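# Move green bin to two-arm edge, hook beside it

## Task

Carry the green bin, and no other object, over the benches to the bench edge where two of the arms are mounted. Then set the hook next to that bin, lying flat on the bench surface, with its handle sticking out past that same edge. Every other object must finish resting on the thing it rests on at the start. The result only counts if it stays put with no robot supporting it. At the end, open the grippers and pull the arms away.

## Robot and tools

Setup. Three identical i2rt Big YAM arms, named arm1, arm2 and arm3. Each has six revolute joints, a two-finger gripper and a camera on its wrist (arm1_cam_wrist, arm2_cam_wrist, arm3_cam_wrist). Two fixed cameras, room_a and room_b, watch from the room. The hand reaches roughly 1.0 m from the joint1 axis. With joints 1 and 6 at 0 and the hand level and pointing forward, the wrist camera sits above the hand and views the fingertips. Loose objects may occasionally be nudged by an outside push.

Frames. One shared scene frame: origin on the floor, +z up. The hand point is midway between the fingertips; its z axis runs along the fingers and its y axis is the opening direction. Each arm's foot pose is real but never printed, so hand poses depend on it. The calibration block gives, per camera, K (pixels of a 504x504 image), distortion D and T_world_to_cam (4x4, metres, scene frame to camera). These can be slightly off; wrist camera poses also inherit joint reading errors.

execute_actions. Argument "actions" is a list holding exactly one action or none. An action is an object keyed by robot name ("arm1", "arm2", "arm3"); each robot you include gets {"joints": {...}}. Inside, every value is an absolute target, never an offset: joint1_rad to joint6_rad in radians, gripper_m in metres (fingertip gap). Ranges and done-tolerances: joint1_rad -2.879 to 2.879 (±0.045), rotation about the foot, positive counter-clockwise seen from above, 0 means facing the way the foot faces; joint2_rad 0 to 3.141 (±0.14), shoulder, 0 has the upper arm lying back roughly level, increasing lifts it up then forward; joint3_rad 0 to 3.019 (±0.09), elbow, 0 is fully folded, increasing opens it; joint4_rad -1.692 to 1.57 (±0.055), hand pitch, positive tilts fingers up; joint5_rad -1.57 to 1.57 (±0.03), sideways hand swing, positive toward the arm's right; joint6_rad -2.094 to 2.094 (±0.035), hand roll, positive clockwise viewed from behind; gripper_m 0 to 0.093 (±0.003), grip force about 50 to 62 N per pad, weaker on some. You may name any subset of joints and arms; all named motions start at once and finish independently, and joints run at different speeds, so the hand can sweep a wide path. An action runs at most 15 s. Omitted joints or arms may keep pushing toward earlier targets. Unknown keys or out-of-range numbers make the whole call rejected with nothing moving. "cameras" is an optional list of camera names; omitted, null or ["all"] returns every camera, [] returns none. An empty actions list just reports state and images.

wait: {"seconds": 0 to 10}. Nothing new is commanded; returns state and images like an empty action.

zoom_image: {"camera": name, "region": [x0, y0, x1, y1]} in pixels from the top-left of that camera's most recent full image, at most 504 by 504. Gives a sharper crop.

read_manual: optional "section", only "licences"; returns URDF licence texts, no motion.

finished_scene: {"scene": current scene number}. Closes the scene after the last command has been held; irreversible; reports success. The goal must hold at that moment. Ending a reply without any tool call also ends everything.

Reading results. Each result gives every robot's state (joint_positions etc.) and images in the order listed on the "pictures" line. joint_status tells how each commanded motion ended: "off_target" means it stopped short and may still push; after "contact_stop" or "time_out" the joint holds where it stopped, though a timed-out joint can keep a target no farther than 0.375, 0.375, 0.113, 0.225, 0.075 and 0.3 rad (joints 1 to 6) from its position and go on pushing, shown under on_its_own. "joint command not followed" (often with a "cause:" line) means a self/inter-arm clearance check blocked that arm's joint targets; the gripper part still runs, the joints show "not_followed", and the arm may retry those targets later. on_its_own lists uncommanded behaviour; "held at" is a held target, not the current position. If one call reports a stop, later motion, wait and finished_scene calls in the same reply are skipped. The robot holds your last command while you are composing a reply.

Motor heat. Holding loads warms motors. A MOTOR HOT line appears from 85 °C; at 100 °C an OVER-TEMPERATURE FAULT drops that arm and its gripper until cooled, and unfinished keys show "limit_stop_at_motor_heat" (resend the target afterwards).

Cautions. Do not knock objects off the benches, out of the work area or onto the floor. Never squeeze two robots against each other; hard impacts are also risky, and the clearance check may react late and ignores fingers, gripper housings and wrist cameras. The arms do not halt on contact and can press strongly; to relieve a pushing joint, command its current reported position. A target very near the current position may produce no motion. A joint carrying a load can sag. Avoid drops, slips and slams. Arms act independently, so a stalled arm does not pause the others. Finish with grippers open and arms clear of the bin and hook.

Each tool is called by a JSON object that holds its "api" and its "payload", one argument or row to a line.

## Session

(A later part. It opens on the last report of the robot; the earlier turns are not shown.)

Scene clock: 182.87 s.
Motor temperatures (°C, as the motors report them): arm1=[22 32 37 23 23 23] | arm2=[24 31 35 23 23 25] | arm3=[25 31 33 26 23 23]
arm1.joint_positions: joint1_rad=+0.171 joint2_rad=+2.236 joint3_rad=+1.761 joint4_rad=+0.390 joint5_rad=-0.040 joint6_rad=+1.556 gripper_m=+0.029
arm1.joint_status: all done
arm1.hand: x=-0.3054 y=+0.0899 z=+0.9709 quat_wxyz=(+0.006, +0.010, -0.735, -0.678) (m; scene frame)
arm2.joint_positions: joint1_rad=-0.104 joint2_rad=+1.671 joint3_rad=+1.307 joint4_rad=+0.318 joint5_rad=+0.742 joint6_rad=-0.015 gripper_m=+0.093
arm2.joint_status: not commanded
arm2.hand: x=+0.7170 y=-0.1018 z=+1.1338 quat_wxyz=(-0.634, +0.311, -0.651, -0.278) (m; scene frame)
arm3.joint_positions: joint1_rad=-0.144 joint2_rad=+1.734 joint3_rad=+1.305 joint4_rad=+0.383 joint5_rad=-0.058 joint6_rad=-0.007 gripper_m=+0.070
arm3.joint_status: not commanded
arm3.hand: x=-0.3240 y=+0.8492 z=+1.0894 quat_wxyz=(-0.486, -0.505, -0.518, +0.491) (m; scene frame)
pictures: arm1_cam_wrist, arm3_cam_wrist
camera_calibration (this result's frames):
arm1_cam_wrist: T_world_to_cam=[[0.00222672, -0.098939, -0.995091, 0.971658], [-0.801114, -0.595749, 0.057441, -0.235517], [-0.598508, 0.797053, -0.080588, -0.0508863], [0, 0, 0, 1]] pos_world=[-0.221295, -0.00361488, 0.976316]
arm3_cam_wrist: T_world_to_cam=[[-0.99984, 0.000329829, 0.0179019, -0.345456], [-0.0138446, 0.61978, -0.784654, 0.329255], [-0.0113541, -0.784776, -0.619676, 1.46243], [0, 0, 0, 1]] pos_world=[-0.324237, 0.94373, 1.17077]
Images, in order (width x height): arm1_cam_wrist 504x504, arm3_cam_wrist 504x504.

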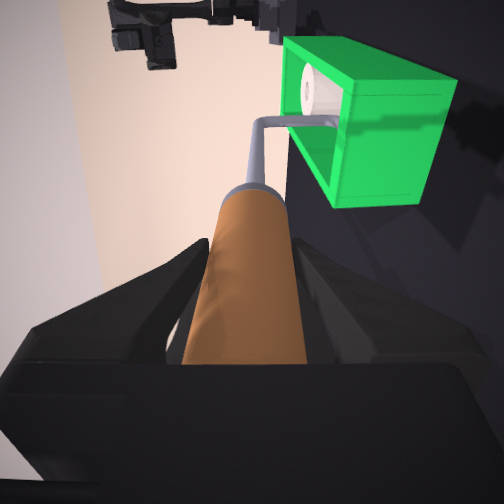

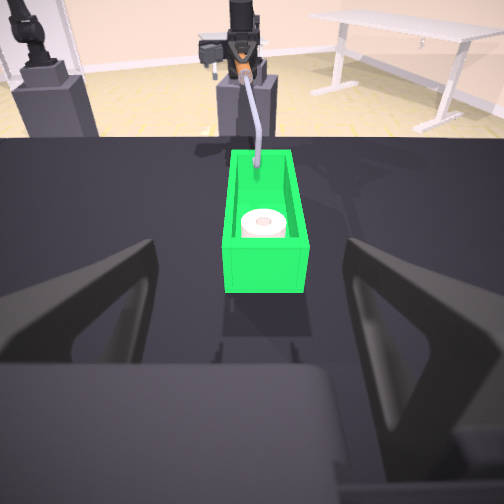

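{"api": "execute_actions", "payload": {
  "actions": [
    {"arm1":{"joints":{"joint3_rad":1.72}}}
  ],
  "cameras": ["arm1_cam_wrist"]
}}

{"api": "execute_actions", "payload": {
  "actions": [
    {"arm1":{"joints":{"joint2_rad":2.012,"joint3_rad":1.49}}}
  ],
  "cameras": ["arm1_cam_wrist"]
}}

Scene clock: 192.63 s.
Motor temperatures (°C, as the motors report them): arm1=[22 34 39 23 23 23] | arm2=[24 31 35 23 23 25] | arm3=[25 31 33 26 23 23]
arm1.joint_positions: joint1_rad=+0.171 joint2_rad=+2.227 joint3_rad=+1.691 joint4_rad=+0.391 joint5_rad=-0.040 joint6_rad=+1.556 gripper_m=+0.029
arm1.joint_status: all done
arm1.hand: x=-0.3058 y=+0.0748 z=+0.9384 quat_wxyz=(+0.007, +0.010, -0.755, -0.656) (m; scene frame)
arm2.joint_positions: joint1_rad=-0.104 joint2_rad=+1.671 joint3_rad=+1.307 joint4_rad=+0.318 joint5_rad=+0.742 joint6_rad=-0.015 gripper_m=+0.093
arm2.joint_status: not commanded
arm2.hand: x=+0.7170 y=-0.1018 z=+1.1338 quat_wxyz=(-0.634, +0.311, -0.651, -0.278) (m; scene frame)
arm3.joint_positions: joint1_rad=-0.144 joint2_rad=+1.734 joint3_rad=+1.305 joint4_rad=+0.383 joint5_rad=-0.058 joint6_rad=-0.007 gripper_m=+0.070
arm3.joint_status: not commanded
arm3.hand: x=-0.3240 y=+0.8492 z=+1.0894 quat_wxyz=(-0.486, -0.505, -0.518, +0.491) (m; scene frame)
pictures: arm1_cam_wrist
camera_calibration (this result's frames):
arm1_cam_wrist: T_world_to_cam=[[0.000838687, -0.158321, -0.987387, 0.934686], [-0.800817, -0.591462, 0.094157, -0.27767], [-0.598909, 0.790637, -0.127283, 0.00239187], [0, 0, 0, 1]] pos_world=[-0.221715, -0.0181417, 0.949346]
Images, in order (width x height): arm1_cam_wrist 504x504.

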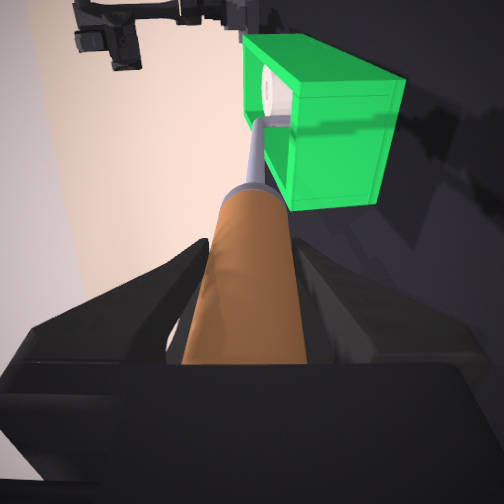

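Scene clock: 193.63 s.
Motor temperatures (°C, as the motors report them): arm1=[22 34 39 23 23 23] | arm2=[24 31 35 23 23 25] | arm3=[25 31 33 26 23 23]
arm1.joint_positions: joint1_rad=+0.171 joint2_rad=+2.060 joint3_rad=+1.473 joint4_rad=+0.391 joint5_rad=-0.040 joint6_rad=+1.556 gripper_m=+0.029
arm1.joint_status: all done
arm1.hand: x=-0.3068 y=+0.0152 z=+0.9526 quat_wxyz=(+0.007, +0.009, -0.772, -0.636) (m; scene frame)
arm2.joint_positions: joint1_rad=-0.104 joint2_rad=+1.671 joint3_rad=+1.307 joint4_rad=+0.318 joint5_rad=+0.742 joint6_rad=-0.015 gripper_m=+0.093
arm2.joint_status: not commanded
arm2.hand: x=+0.7170 y=-0.1018 z=+1.1338 quat_wxyz=(-0.634, +0.311, -0.651, -0.278) (m; scene frame)
arm3.joint_positions: joint1_rad=-0.144 joint2_rad=+1.734 joint3_rad=+1.305 joint4_rad=+0.383 joint5_rad=-0.058 joint6_rad=-0.007 gripper_m=+0.070
arm3.joint_status: not commanded
arm3.hand: x=-0.3240 y=+0.8492 z=+1.0894 quat_wxyz=(-0.486, -0.505, -0.518, +0.491) (m; scene frame)
pictures: arm1_cam_wrist
camera_calibration (this result's frames):
arm1_cam_wrist: T_world_to_cam=[[-0.0000082615, -0.209303, -0.977851, 0.930635], [-0.800533, -0.586013, 0.125439, -0.344844], [-0.599288, 0.782803, -0.167549, 0.0891134], [0, 0, 0, 1]] pos_world=[-0.222646, -0.0770567, 0.96821]
Images, in order (width x height): arm1_cam_wrist 504x504.

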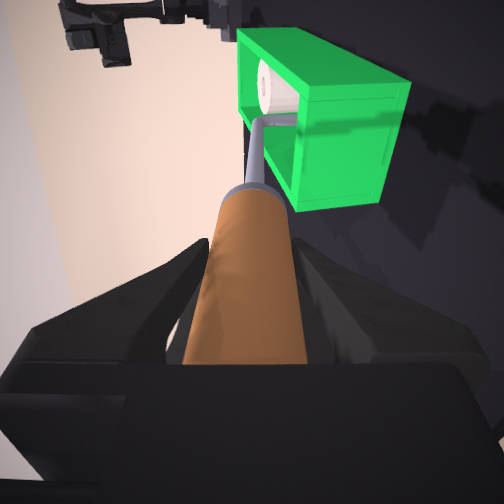

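{"api": "execute_actions", "payload": {
  "actions": [
    {"arm1":{"joints":{"joint2_rad":1.79,"joint3_rad":1.18}}}
  ],
  "cameras": ["arm1_cam_wrist"]
}}

{"api": "execute_actions", "payload": {
  "actions": [
    {"arm1":{"joints":{"joint2_rad":1.625,"joint3_rad":0.98}}}
  ],
  "cameras": ["arm1_cam_wrist","arm3_cam_wrist","room_b"]
}}

Scene clock: 200.90 s.
Motor temperatures (°C, as the motors report them): arm1=[22 34 39 23 23 23] | arm2=[24 31 35 23 23 25] | arm3=[25 31 33 26 23 23]
arm1.joint_positions: joint1_rad=+0.171 joint2_rad=+1.825 joint3_rad=+1.161 joint4_rad=+0.391 joint5_rad=-0.040 joint6_rad=+1.556 gripper_m=+0.029
arm1.joint_status: all done
arm1.hand: x=-0.3085 y=-0.0832 z=+0.9578 quat_wxyz=(+0.008, +0.009, -0.795, -0.606) (m; scene frame)
arm2.joint_positions: joint1_rad=-0.104 joint2_rad=+1.671 joint3_rad=+1.307 joint4_rad=+0.318 joint5_rad=+0.742 joint6_rad=-0.015 gripper_m=+0.093
arm2.joint_status: not commanded
arm2.hand: x=+0.7170 y=-0.1018 z=+1.1338 quat_wxyz=(-0.634, +0.311, -0.651, -0.278) (m; scene frame)
arm3.joint_positions: joint1_rad=-0.144 joint2_rad=+1.734 joint3_rad=+1.305 joint4_rad=+0.383 joint5_rad=-0.058 joint6_rad=-0.007 gripper_m=+0.070
arm3.joint_status: not commanded
arm3.hand: x=-0.3240 y=+0.8492 z=+1.0894 quat_wxyz=(-0.486, -0.505, -0.518, +0.491) (m; scene frame)
pictures: arm1_cam_wrist
camera_calibration (this result's frames):
arm1_cam_wrist: T_world_to_cam=[[-0.00120059, -0.282848, -0.959164, 0.890721], [-0.80007, -0.575136, 0.170604, -0.446727], [-0.599905, 0.767603, -0.225608, 0.220119], [0, 0, 0, 1]] pos_world=[-0.224293, -0.173954, 0.980222]
Images, in order (width x height): arm1_cam_wrist 504x504.

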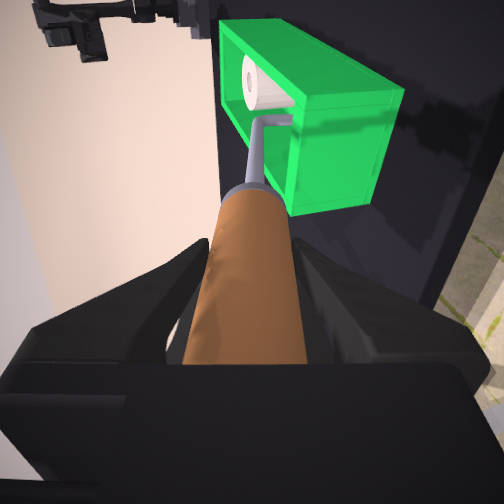

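Scene clock: 201.80 s.
Motor temperatures (°C, as the motors report them): arm1=[22 34 39 23 23 23] | arm2=[24 31 35 23 23 25] | arm3=[25 31 33 26 23 23]
arm1.joint_positions: joint1_rad=+0.171 joint2_rad=+1.664 joint3_rad=+0.958 joint4_rad=+0.392 joint5_rad=-0.040 joint6_rad=+1.556 gripper_m=+0.029
arm1.joint_status: all done
arm1.hand: x=-0.3098 y=-0.1544 z=+0.9560 quat_wxyz=(+0.009, +0.009, -0.808, -0.589) (m; scene frame)
arm2.joint_positions: joint1_rad=-0.104 joint2_rad=+1.671 joint3_rad=+1.307 joint4_rad=+0.318 joint5_rad=+0.742 joint6_rad=-0.015 gripper_m=+0.093
arm2.joint_status: not commanded
arm2.hand: x=+0.7170 y=-0.1018 z=+1.1338 quat_wxyz=(-0.634, +0.311, -0.651, -0.278) (m; scene frame)
arm3.joint_positions: joint1_rad=-0.144 joint2_rad=+1.734 joint3_rad=+1.305 joint4_rad=+0.383 joint5_rad=-0.058 joint6_rad=-0.007 gripper_m=+0.070
arm3.joint_status: not commanded
arm3.hand: x=-0.3240 y=+0.8492 z=+1.0894 quat_wxyz=(-0.486, -0.505, -0.518, +0.491) (m; scene frame)
pictures: arm1_cam_wrist, arm3_cam_wrist, room_b
camera_calibration (this result's frames):
arm1_cam_wrist: T_world_to_cam=[[-0.00183919, -0.323191, -0.946332, 0.850186], [-0.799788, -0.56759, 0.195397, -0.510862], [-0.600279, 0.757225, -0.25744, 0.302347], [0, 0, 0, 1]] pos_world=[-0.225525, -0.244133, 0.982216]
arm3_cam_wrist: T_world_to_cam=[[-0.99984, 0.000329829, 0.0179019, -0.345456], [-0.0138446, 0.61978, -0.784654, 0.329255], [-0.0113541, -0.784776, -0.619676, 1.46243], [0, 0, 0, 1]] pos_world=[-0.324237, 0.94373, 1.17077]
Images, in order (width x height): arm1_cam_wrist 504x504, arm3_cam_wrist 504x504, room_b 504x504.

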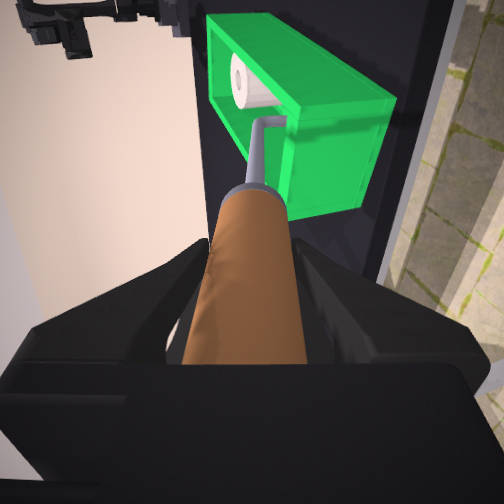

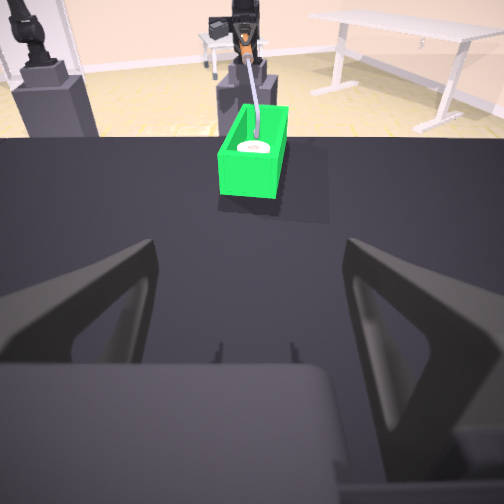

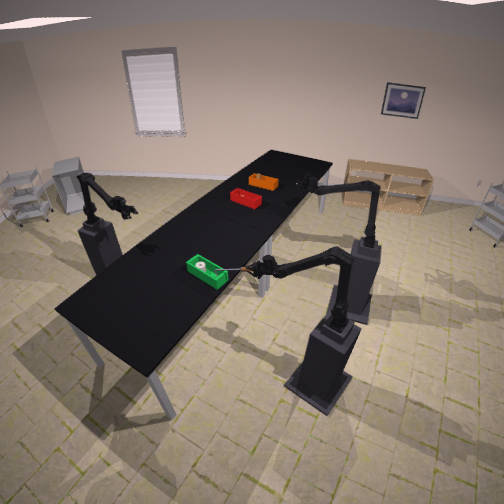

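{"api": "execute_actions", "payload": {
  "actions": [
    {"arm1":{"joints":{"joint3_rad":1.29,"joint4_rad":0.6}}}
  ],
  "cameras": []
}}

{"api": "execute_actions", "payload": {
  "actions": [
    {"arm1":{"joints":{"joint1_rad":-0.06,"joint2_rad":2.05,"joint4_rad":0.90,"joint5_rad":-0.245}}}
  ],
  "cameras": ["arm1_cam_wrist","arm3_cam_wrist"]
}}

Scene clock: 215.13 s.
Motor temperatures (°C, as the motors report them): arm1=[22 32 39 23 23 23] | arm2=[24 31 35 23 23 25] | arm3=[25 32 33 26 23 23]
arm1.joint_positions: joint1_rad=+0.171 joint2_rad=+1.656 joint3_rad=+1.218 joint4_rad=+0.564 joint5_rad=-0.040 joint6_rad=+1.556 gripper_m=+0.029
arm1.joint_status: all done
arm1.hand: x=-0.3075 y=-0.0927 z=+1.1504 quat_wxyz=(+0.003, +0.012, -0.659, -0.752) (m; scene frame)
arm2.joint_positions: joint1_rad=-0.104 joint2_rad=+1.671 joint3_rad=+1.307 joint4_rad=+0.318 joint5_rad=+0.742 joint6_rad=-0.015 gripper_m=+0.093
arm2.joint_status: not commanded
arm2.hand: x=+0.7170 y=-0.1018 z=+1.1338 quat_wxyz=(-0.634, +0.311, -0.651, -0.278) (m; scene frame)
arm3.joint_positions: joint1_rad=-0.144 joint2_rad=+1.734 joint3_rad=+1.305 joint4_rad=+0.383 joint5_rad=-0.058 joint6_rad=-0.007 gripper_m=+0.070
arm3.joint_status: not commanded
arm3.hand: x=-0.3240 y=+0.8492 z=+1.0894 quat_wxyz=(-0.486, -0.505, -0.518, +0.491) (m; scene frame)
pictures: none
No camera images: the call's "cameras" was empty. Leave "cameras" out to get every camera's image.

Scene clock: 216.57 s.
Motor temperatures (°C, as the motors report them): arm1=[22 32 39 23 23 23] | arm2=[24 31 35 23 23 25] | arm3=[25 32 33 26 23 23]
arm1.joint_positions: joint1_rad=-0.062 joint2_rad=+2.103 joint3_rad=+1.223 joint4_rad=+0.862 joint5_rad=-0.245 joint6_rad=+1.561 gripper_m=+0.029
arm1.joint_status: all done
arm1.hand: x=-0.1673 y=-0.0601 z=+0.9019 quat_wxyz=(-0.002, -0.002, -0.712, -0.702) (m; scene frame)
arm2.joint_positions: joint1_rad=-0.104 joint2_rad=+1.671 joint3_rad=+1.307 joint4_rad=+0.318 joint5_rad=+0.742 joint6_rad=-0.015 gripper_m=+0.093
arm2.joint_status: not commanded
arm2.hand: x=+0.7170 y=-0.1018 z=+1.1338 quat_wxyz=(-0.634, +0.311, -0.651, -0.278) (m; scene frame)
arm3.joint_positions: joint1_rad=-0.144 joint2_rad=+1.734 joint3_rad=+1.305 joint4_rad=+0.383 joint5_rad=-0.058 joint6_rad=-0.007 gripper_m=+0.070
arm3.joint_status: not commanded
arm3.hand: x=-0.3240 y=+0.8492 z=+1.0894 quat_wxyz=(-0.486, -0.505, -0.518, +0.491) (m; scene frame)
pictures: arm1_cam_wrist, arm3_cam_wrist
camera_calibration (this result's frames):
arm1_cam_wrist: T_world_to_cam=[[-0.00655238, -0.032028, -0.999465, 0.894362], [-0.817605, -0.575288, 0.0237953, -0.181529], [-0.575742, 0.817324, -0.0224168, 0.0982582], [0, 0, 0, 1]] pos_world=[-0.0859875, -0.156096, 0.900406]
arm3_cam_wrist: T_world_to_cam=[[-0.99984, 0.000329829, 0.0179019, -0.345456], [-0.0138446, 0.61978, -0.784654, 0.329255], [-0.0113541, -0.784776, -0.619676, 1.46243], [0, 0, 0, 1]] pos_world=[-0.324237, 0.94373, 1.17077]
Images, in order (width x height): arm1_cam_wrist 504x504, arm3_cam_wrist 504x504.

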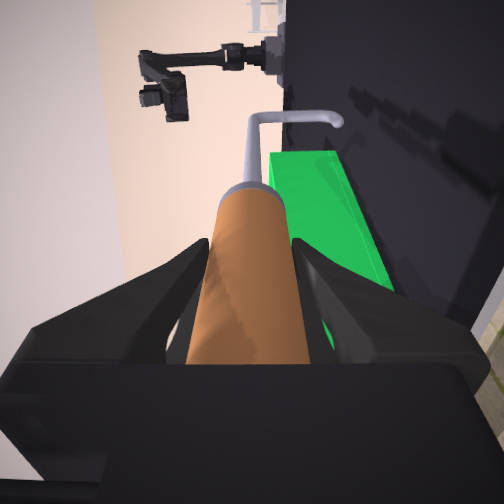

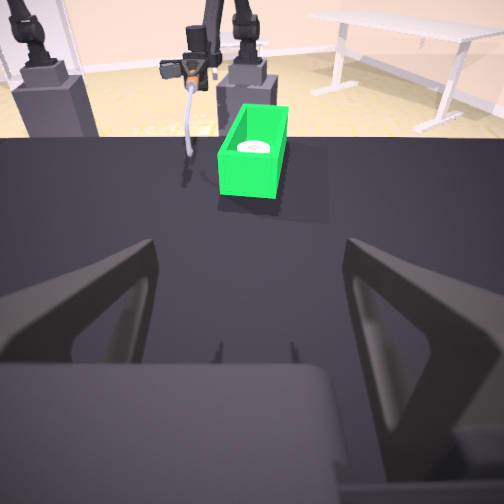

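{"api": "execute_actions", "payload": {
  "actions": [
    {"arm1":{"joints":{"joint4_rad":0.825,"joint6_rad":-0.015}}}
  ],
  "cameras": ["arm3_cam_wrist"]
}}

{"api": "execute_actions", "payload": {
  "actions": [
    {"arm1":{"joints":{"joint2_rad":2.32,"joint3_rad":1.30,"joint4_rad":1.11}},"arm3":{"joints":{"joint2_rad":1.5,"joint3_rad":1.1}}}
  ],
  "cameras": ["arm1_cam_wrist"]
}}

Scene clock: 228.53 s.
Motor temperatures (°C, as the motors report them): arm1=[22 33 40 23 23 23] | arm2=[24 31 35 23 23 25] | arm3=[25 32 33 26 23 23]
arm1.joint_positions: joint1_rad=-0.062 joint2_rad=+2.103 joint3_rad=+1.223 joint4_rad=+0.800 joint5_rad=-0.245 joint6_rad=+0.001 gripper_m=+0.029
arm1.joint_status: all done
arm1.hand: x=-0.1676 y=-0.0608 z=+0.8872 quat_wxyz=(-0.476, +0.510, -0.526, -0.486) (m; scene frame)
arm2.joint_positions: joint1_rad=-0.104 joint2_rad=+1.671 joint3_rad=+1.307 joint4_rad=+0.318 joint5_rad=+0.742 joint6_rad=-0.015 gripper_m=+0.093
arm2.joint_status: not commanded
arm2.hand: x=+0.7170 y=-0.1018 z=+1.1338 quat_wxyz=(-0.634, +0.311, -0.651, -0.278) (m; scene frame)
arm3.joint_positions: joint1_rad=-0.144 joint2_rad=+1.734 joint3_rad=+1.305 joint4_rad=+0.383 joint5_rad=-0.058 joint6_rad=-0.007 gripper_m=+0.070
arm3.joint_status: not commanded
arm3.hand: x=-0.3240 y=+0.8492 z=+1.0894 quat_wxyz=(-0.486, -0.505, -0.518, +0.491) (m; scene frame)
pictures: arm3_cam_wrist
camera_calibration (this result's frames):
arm3_cam_wrist: T_world_to_cam=[[-0.99984, 0.000329829, 0.0179019, -0.345456], [-0.0138446, 0.61978, -0.784654, 0.329255], [-0.0113541, -0.784776, -0.619676, 1.46243], [0, 0, 0, 1]] pos_world=[-0.324237, 0.94373, 1.17077]
Images, in order (width x height): arm3_cam_wrist 504x504.

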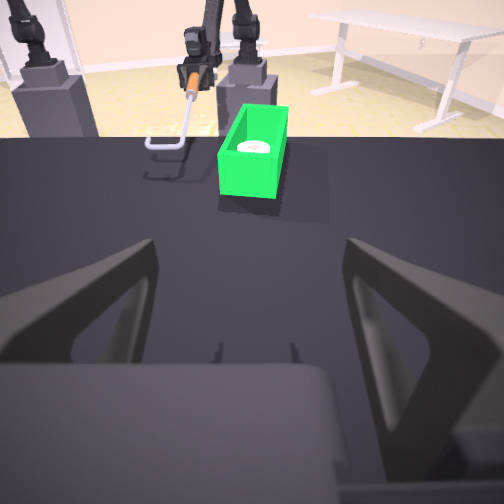

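Scene clock: 229.80 s.
Motor temperatures (°C, as the motors report them): arm1=[22 33 40 23 23 23] | arm2=[24 31 35 23 23 25] | arm3=[25 31 33 26 23 23]
arm1.joint_positions: joint1_rad=-0.062 joint2_rad=+2.355 joint3_rad=+1.247 joint4_rad=+1.086 joint5_rad=-0.245 joint6_rad=-0.003 gripper_m=+0.029
arm1.joint_status: all done
arm1.hand: x=-0.1702 y=-0.0676 z=+0.7815 quat_wxyz=(-0.495, +0.501, -0.508, -0.496) (m; scene frame)
arm2.joint_positions: joint1_rad=-0.104 joint2_rad=+1.671 joint3_rad=+1.307 joint4_rad=+0.318 joint5_rad=+0.742 joint6_rad=-0.015 gripper_m=+0.093
arm2.joint_status: not commanded
arm2.hand: x=+0.7170 y=-0.1018 z=+1.1338 quat_wxyz=(-0.634, +0.311, -0.651, -0.278) (m; scene frame)
arm3.joint_positions: joint1_rad=-0.144 joint2_rad=+1.479 joint3_rad=+1.105 joint4_rad=+0.383 joint5_rad=-0.058 joint6_rad=-0.007 gripper_m=+0.070
arm3.joint_status: all done
arm3.hand: x=-0.3189 y=+0.9361 z=+1.1432 quat_wxyz=(-0.499, -0.491, -0.505, +0.505) (m; scene frame)
pictures: arm1_cam_wrist
camera_calibration (this result's frames):
arm1_cam_wrist: T_world_to_cam=[[0.999616, -0.0241982, -0.0135089, 0.17499], [-0.0252569, -0.594799, -0.803478, 0.594746], [0.0114076, 0.80351, -0.595182, 0.646644], [0, 0, 0, 1]] pos_world=[-0.167278, -0.161596, 0.8651]
Images, in order (width x height): arm1_cam_wrist 504x504.

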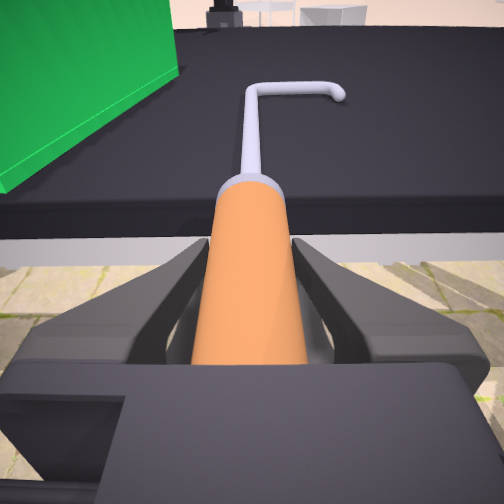

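{"api": "execute_actions", "payload": {
  "actions": []
}}

{"api": "execute_actions", "payload": {
  "actions": [
    {"arm1":{"joints":{"gripper_m":0.093}}}
  ],
  "cameras": ["arm1_cam_wrist","room_b"]
}}

Scene clock: 238.73 s.
Motor temperatures (°C, as the motors report them): arm1=[22 33 39 23 23 23] | arm2=[24 31 35 23 23 25] | arm3=[25 31 34 26 23 23]
arm1.joint_positions: joint1_rad=-0.062 joint2_rad=+2.355 joint3_rad=+1.247 joint4_rad=+1.086 joint5_rad=-0.245 joint6_rad=-0.003 gripper_m=+0.029
arm1.joint_status: all done
arm1.hand: x=-0.1702 y=-0.0676 z=+0.7815 quat_wxyz=(-0.495, +0.501, -0.508, -0.496) (m; scene frame)
arm2.joint_positions: joint1_rad=-0.104 joint2_rad=+1.671 joint3_rad=+1.307 joint4_rad=+0.318 joint5_rad=+0.742 joint6_rad=-0.015 gripper_m=+0.093
arm2.joint_status: not commanded
arm2.hand: x=+0.7170 y=-0.1018 z=+1.1338 quat_wxyz=(-0.634, +0.311, -0.651, -0.278) (m; scene frame)
arm3.joint_positions: joint1_rad=-0.144 joint2_rad=+1.479 joint3_rad=+1.105 joint4_rad=+0.383 joint5_rad=-0.058 joint6_rad=-0.007 gripper_m=+0.070
arm3.joint_status: all done
arm3.hand: x=-0.3189 y=+0.9361 z=+1.1432 quat_wxyz=(-0.499, -0.491, -0.505, +0.505) (m; scene frame)
pictures: arm1_cam_wrist, arm2_cam_wrist, arm3_cam_wrist, room_a, room_b
camera_calibration (this result's frames):
arm1_cam_wrist: T_world_to_cam=[[0.999616, -0.0241982, -0.0135089, 0.17499], [-0.0252569, -0.594799, -0.803478, 0.594746], [0.0114076, 0.80351, -0.595182, 0.646644], [0, 0, 0, 1]] pos_world=[-0.167278, -0.161596, 0.8651]
arm2_cam_wrist: T_world_to_cam=[[0.760193, -0.648909, 0.0319864, -0.651574], [-0.382661, -0.486986, -0.785121, 1.12175], [0.525049, 0.584604, -0.618516, 0.509521], [0, 0, 0, 1]] pos_world=[0.657047, -0.174406, 1.21669]
arm3_cam_wrist: T_world_to_cam=[[-0.999786, 0.000718944, 0.020677, -0.344925], [-0.0165007, 0.575192, -0.817852, 0.39653], [-0.0124812, -0.818018, -0.575057, 1.54379], [0, 0, 0, 1]] pos_world=[-0.31904, 1.03501, 1.2192]
Images, in order (width x height): arm1_cam_wrist 504x504, arm2_cam_wrist 504x504, arm3_cam_wrist 504x504, room_a 504x504, room_b 504x504.

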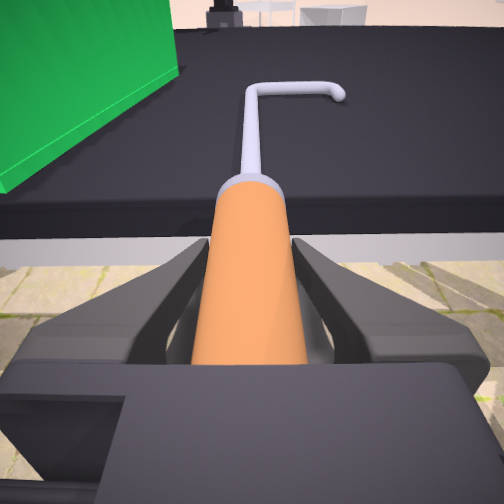

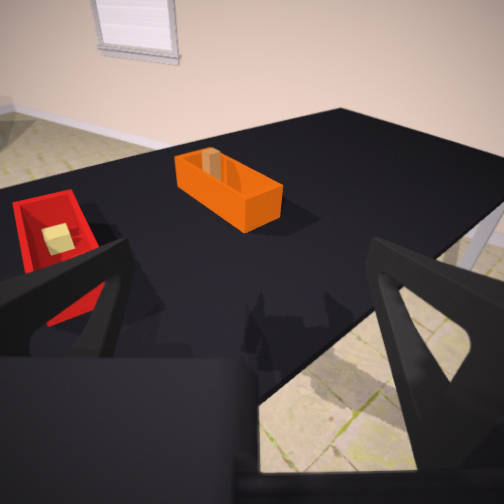

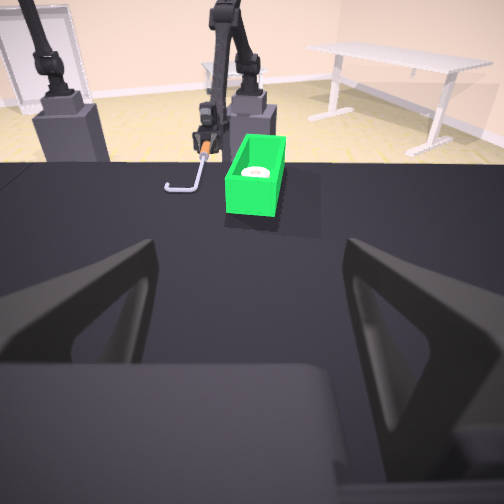

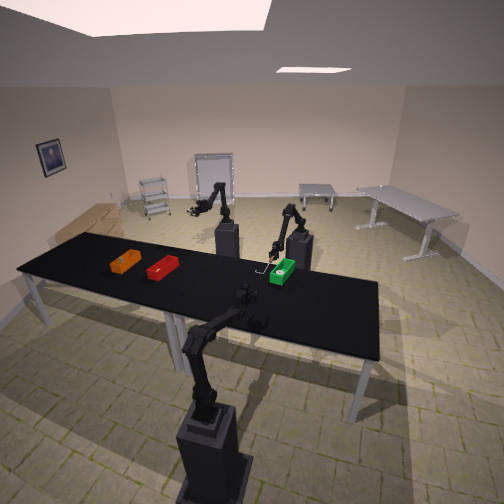

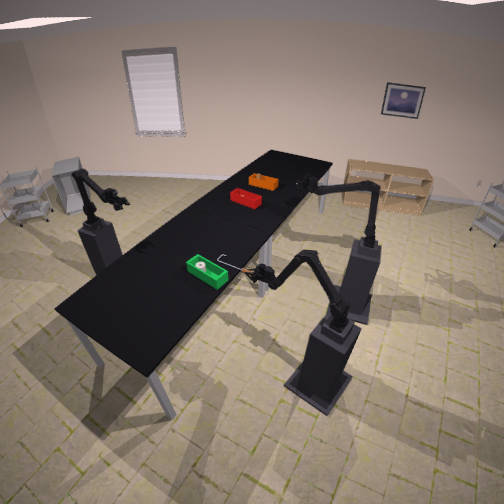

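Scene clock: 239.50 s.
Motor temperatures (°C, as the motors report them): arm1=[22 33 39 23 23 23] | arm2=[24 31 35 23 23 25] | arm3=[25 31 34 26 23 23]
arm1.joint_positions: joint1_rad=-0.062 joint2_rad=+2.345 joint3_rad=+1.253 joint4_rad=+1.091 joint5_rad=-0.245 joint6_rad=-0.004 gripper_m=+0.093
arm1.joint_status: all done
arm1.hand: x=-0.1693 y=-0.0644 z=+0.7923 quat_wxyz=(-0.501, +0.497, -0.502, -0.500) (m; scene frame)
arm2.joint_positions: joint1_rad=-0.104 joint2_rad=+1.671 joint3_rad=+1.307 joint4_rad=+0.318 joint5_rad=+0.742 joint6_rad=-0.015 gripper_m=+0.093
arm2.joint_status: not commanded
arm2.hand: x=+0.7170 y=-0.1018 z=+1.1338 quat_wxyz=(-0.634, +0.311, -0.651, -0.278) (m; scene frame)
arm3.joint_positions: joint1_rad=-0.144 joint2_rad=+1.479 joint3_rad=+1.105 joint4_rad=+0.383 joint5_rad=-0.058 joint6_rad=-0.007 gripper_m=+0.070
arm3.joint_status: not commanded
arm3.hand: x=-0.3189 y=+0.9361 z=+1.1432 quat_wxyz=(-0.499, -0.491, -0.505, +0.505) (m; scene frame)
pictures: arm1_cam_wrist, room_b
camera_calibration (this result's frames):
arm1_cam_wrist: T_world_to_cam=[[0.999672, -0.0241129, -0.00858432, 0.170438], [-0.020964, -0.578947, -0.815096, 0.616262], [0.0146844, 0.815008, -0.579263, 0.639171], [0, 0, 0, 1]] pos_world=[-0.166849, -0.160037, 0.874024]
Images, in order (width x height): arm1_cam_wrist 504x504, room_b 504x504.

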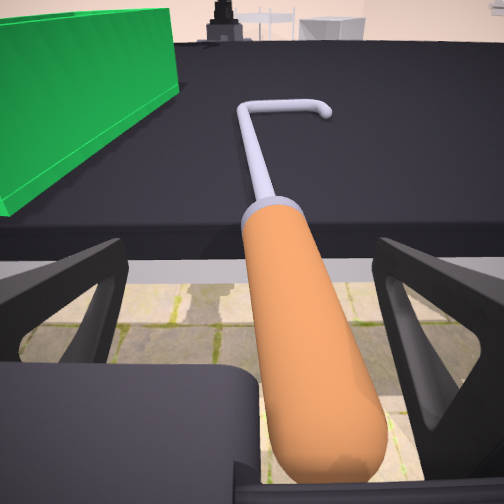

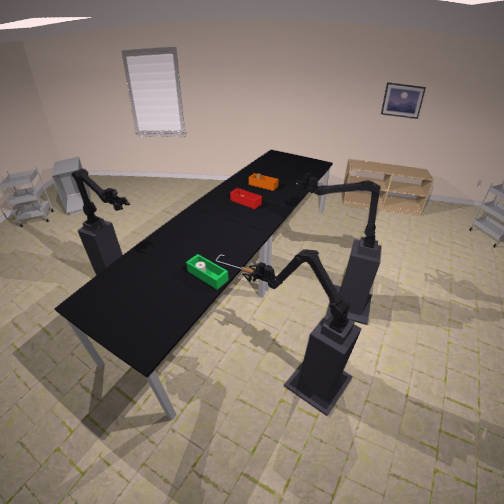

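{"api": "execute_actions", "payload": {
  "actions": [
    {"arm1":{"joints":{"joint2_rad":2.28,"joint3_rad":1.1,"joint4_rad":1.18}}}
  ],
  "cameras": ["arm1_cam_wrist"]
}}

Scene clock: 246.50 s.
Motor temperatures (°C, as the motors report them): arm1=[22 33 38 23 23 23] | arm2=[24 31 35 23 23 25] | arm3=[25 31 34 26 23 23]
arm1.joint_positions: joint1_rad=-0.062 joint2_rad=+2.284 joint3_rad=+1.098 joint4_rad=+1.166 joint5_rad=-0.245 joint6_rad=-0.004 gripper_m=+0.093
arm1.joint_status: all done
arm1.hand: x=-0.1808 y=-0.1095 z=+0.7922 quat_wxyz=(-0.496, +0.501, -0.507, -0.497) (m; scene frame)
arm2.joint_positions: joint1_rad=-0.104 joint2_rad=+1.671 joint3_rad=+1.307 joint4_rad=+0.318 joint5_rad=+0.742 joint6_rad=-0.015 gripper_m=+0.093
arm2.joint_status: not commanded
arm2.hand: x=+0.7170 y=-0.1018 z=+1.1338 quat_wxyz=(-0.634, +0.311, -0.651, -0.278) (m; scene frame)
arm3.joint_positions: joint1_rad=-0.144 joint2_rad=+1.479 joint3_rad=+1.105 joint4_rad=+0.383 joint5_rad=-0.058 joint6_rad=-0.007 gripper_m=+0.070
arm3.joint_status: not commanded
arm3.hand: x=-0.3189 y=+0.9361 z=+1.1432 quat_wxyz=(-0.499, -0.491, -0.505, +0.505) (m; scene frame)
pictures: arm1_cam_wrist
camera_calibration (this result's frames):
arm1_cam_wrist: T_world_to_cam=[[0.99963, -0.0241738, -0.0124419, 0.183947], [-0.0243491, -0.592422, -0.805259, 0.579932], [0.0120953, 0.805265, -0.592792, 0.685226], [0, 0, 0, 1]] pos_world=[-0.178046, -0.203777, 0.875481]
Images, in order (width x height): arm1_cam_wrist 504x504.

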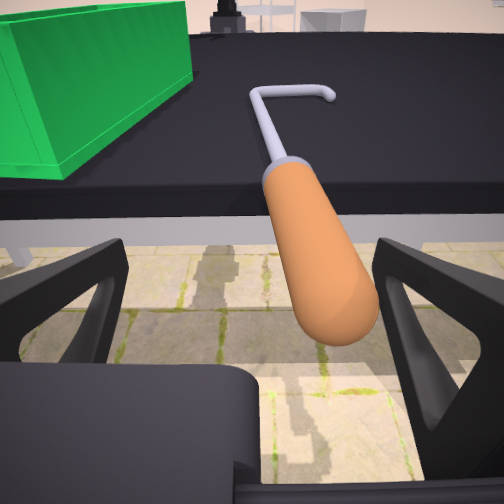

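Right finger is close; shift right slightly while lifting.

{"api": "execute_actions", "payload": {
  "actions": [
    {"arm1":{"joints":{"joint1_rad":-0.1,"joint2_rad":1.8,"joint3_rad":1.0,"joint4_rad":0.6}}}
  ],
  "cameras": ["arm1_cam_wrist","room_b","arm3_cam_wrist"]
}}

Scene clock: 251.67 s.
Motor temperatures (°C, as the motors report them): arm1=[22 33 37 23 23 23] | arm2=[24 31 35 23 23 25] | arm3=[25 31 34 26 23 23]
arm1.joint_positions: joint1_rad=-0.093 joint2_rad=+1.802 joint3_rad=+0.988 joint4_rad=+0.604 joint5_rad=-0.245 joint6_rad=-0.004 gripper_m=+0.093
arm1.joint_status: all done
arm1.hand: x=-0.1680 y=-0.1460 z=+0.9338 quat_wxyz=(-0.442, +0.524, -0.570, -0.453) (m; scene frame)
arm2.joint_positions: joint1_rad=-0.104 joint2_rad=+1.671 joint3_rad=+1.307 joint4_rad=+0.318 joint5_rad=+0.742 joint6_rad=-0.015 gripper_m=+0.093
arm2.joint_status: not commanded
arm2.hand: x=+0.7170 y=-0.1018 z=+1.1338 quat_wxyz=(-0.634, +0.311, -0.651, -0.278) (m; scene frame)
arm3.joint_positions: joint1_rad=-0.144 joint2_rad=+1.479 joint3_rad=+1.105 joint4_rad=+0.383 joint5_rad=-0.058 joint6_rad=-0.007 gripper_m=+0.070
arm3.joint_status: not commanded
arm3.hand: x=-0.3189 y=+0.9361 z=+1.1432 quat_wxyz=(-0.499, -0.491, -0.505, +0.505) (m; scene frame)
pictures: arm1_cam_wrist, arm3_cam_wrist, room_b
camera_calibration (this result's frames):
arm1_cam_wrist: T_world_to_cam=[[0.996735, -0.0595061, -0.0545751, 0.205693], [-0.080739, -0.727925, -0.680887, 0.527359], [0.000790319, 0.68307, -0.730352, 0.907121], [0, 0, 0, 1]] pos_world=[-0.16316, -0.22351, 1.03282]
arm3_cam_wrist: T_world_to_cam=[[-0.999786, 0.000718944, 0.020677, -0.344925], [-0.0165007, 0.575192, -0.817852, 0.39653], [-0.0124812, -0.818018, -0.575057, 1.54379], [0, 0, 0, 1]] pos_world=[-0.31904, 1.03501, 1.2192]
Images, in order (width x height): arm1_cam_wrist 504x504, arm3_cam_wrist 504x504, room_b 504x504.

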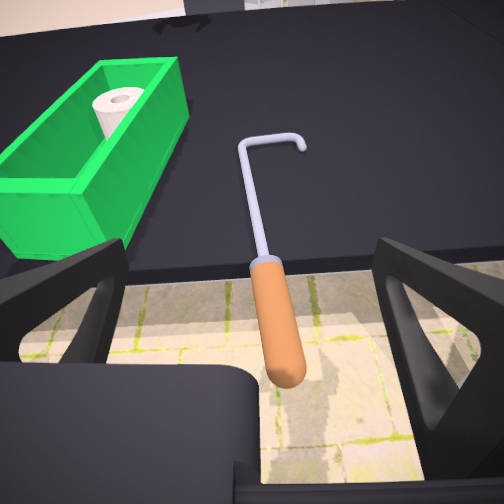

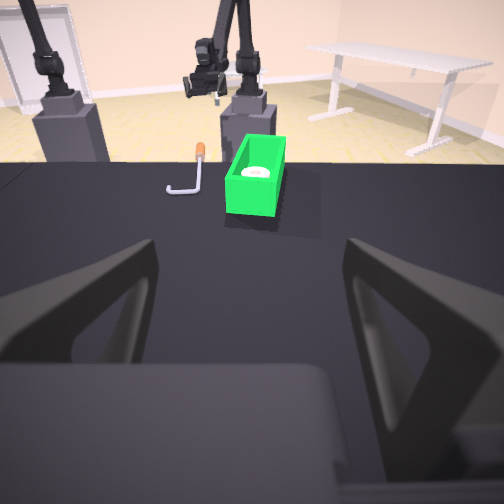

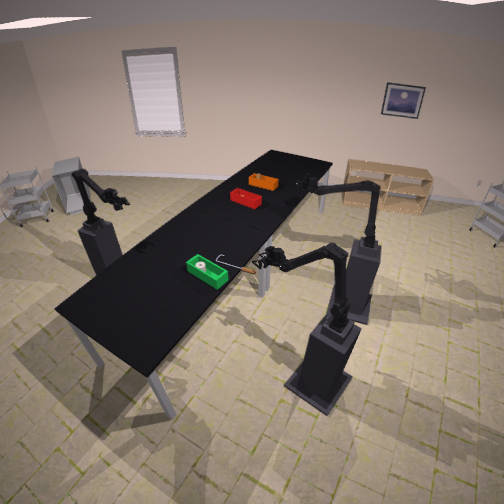

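{"api": "finished_scene", "payload": {
  "scene": 2
}}

The scene is finished: the task was done.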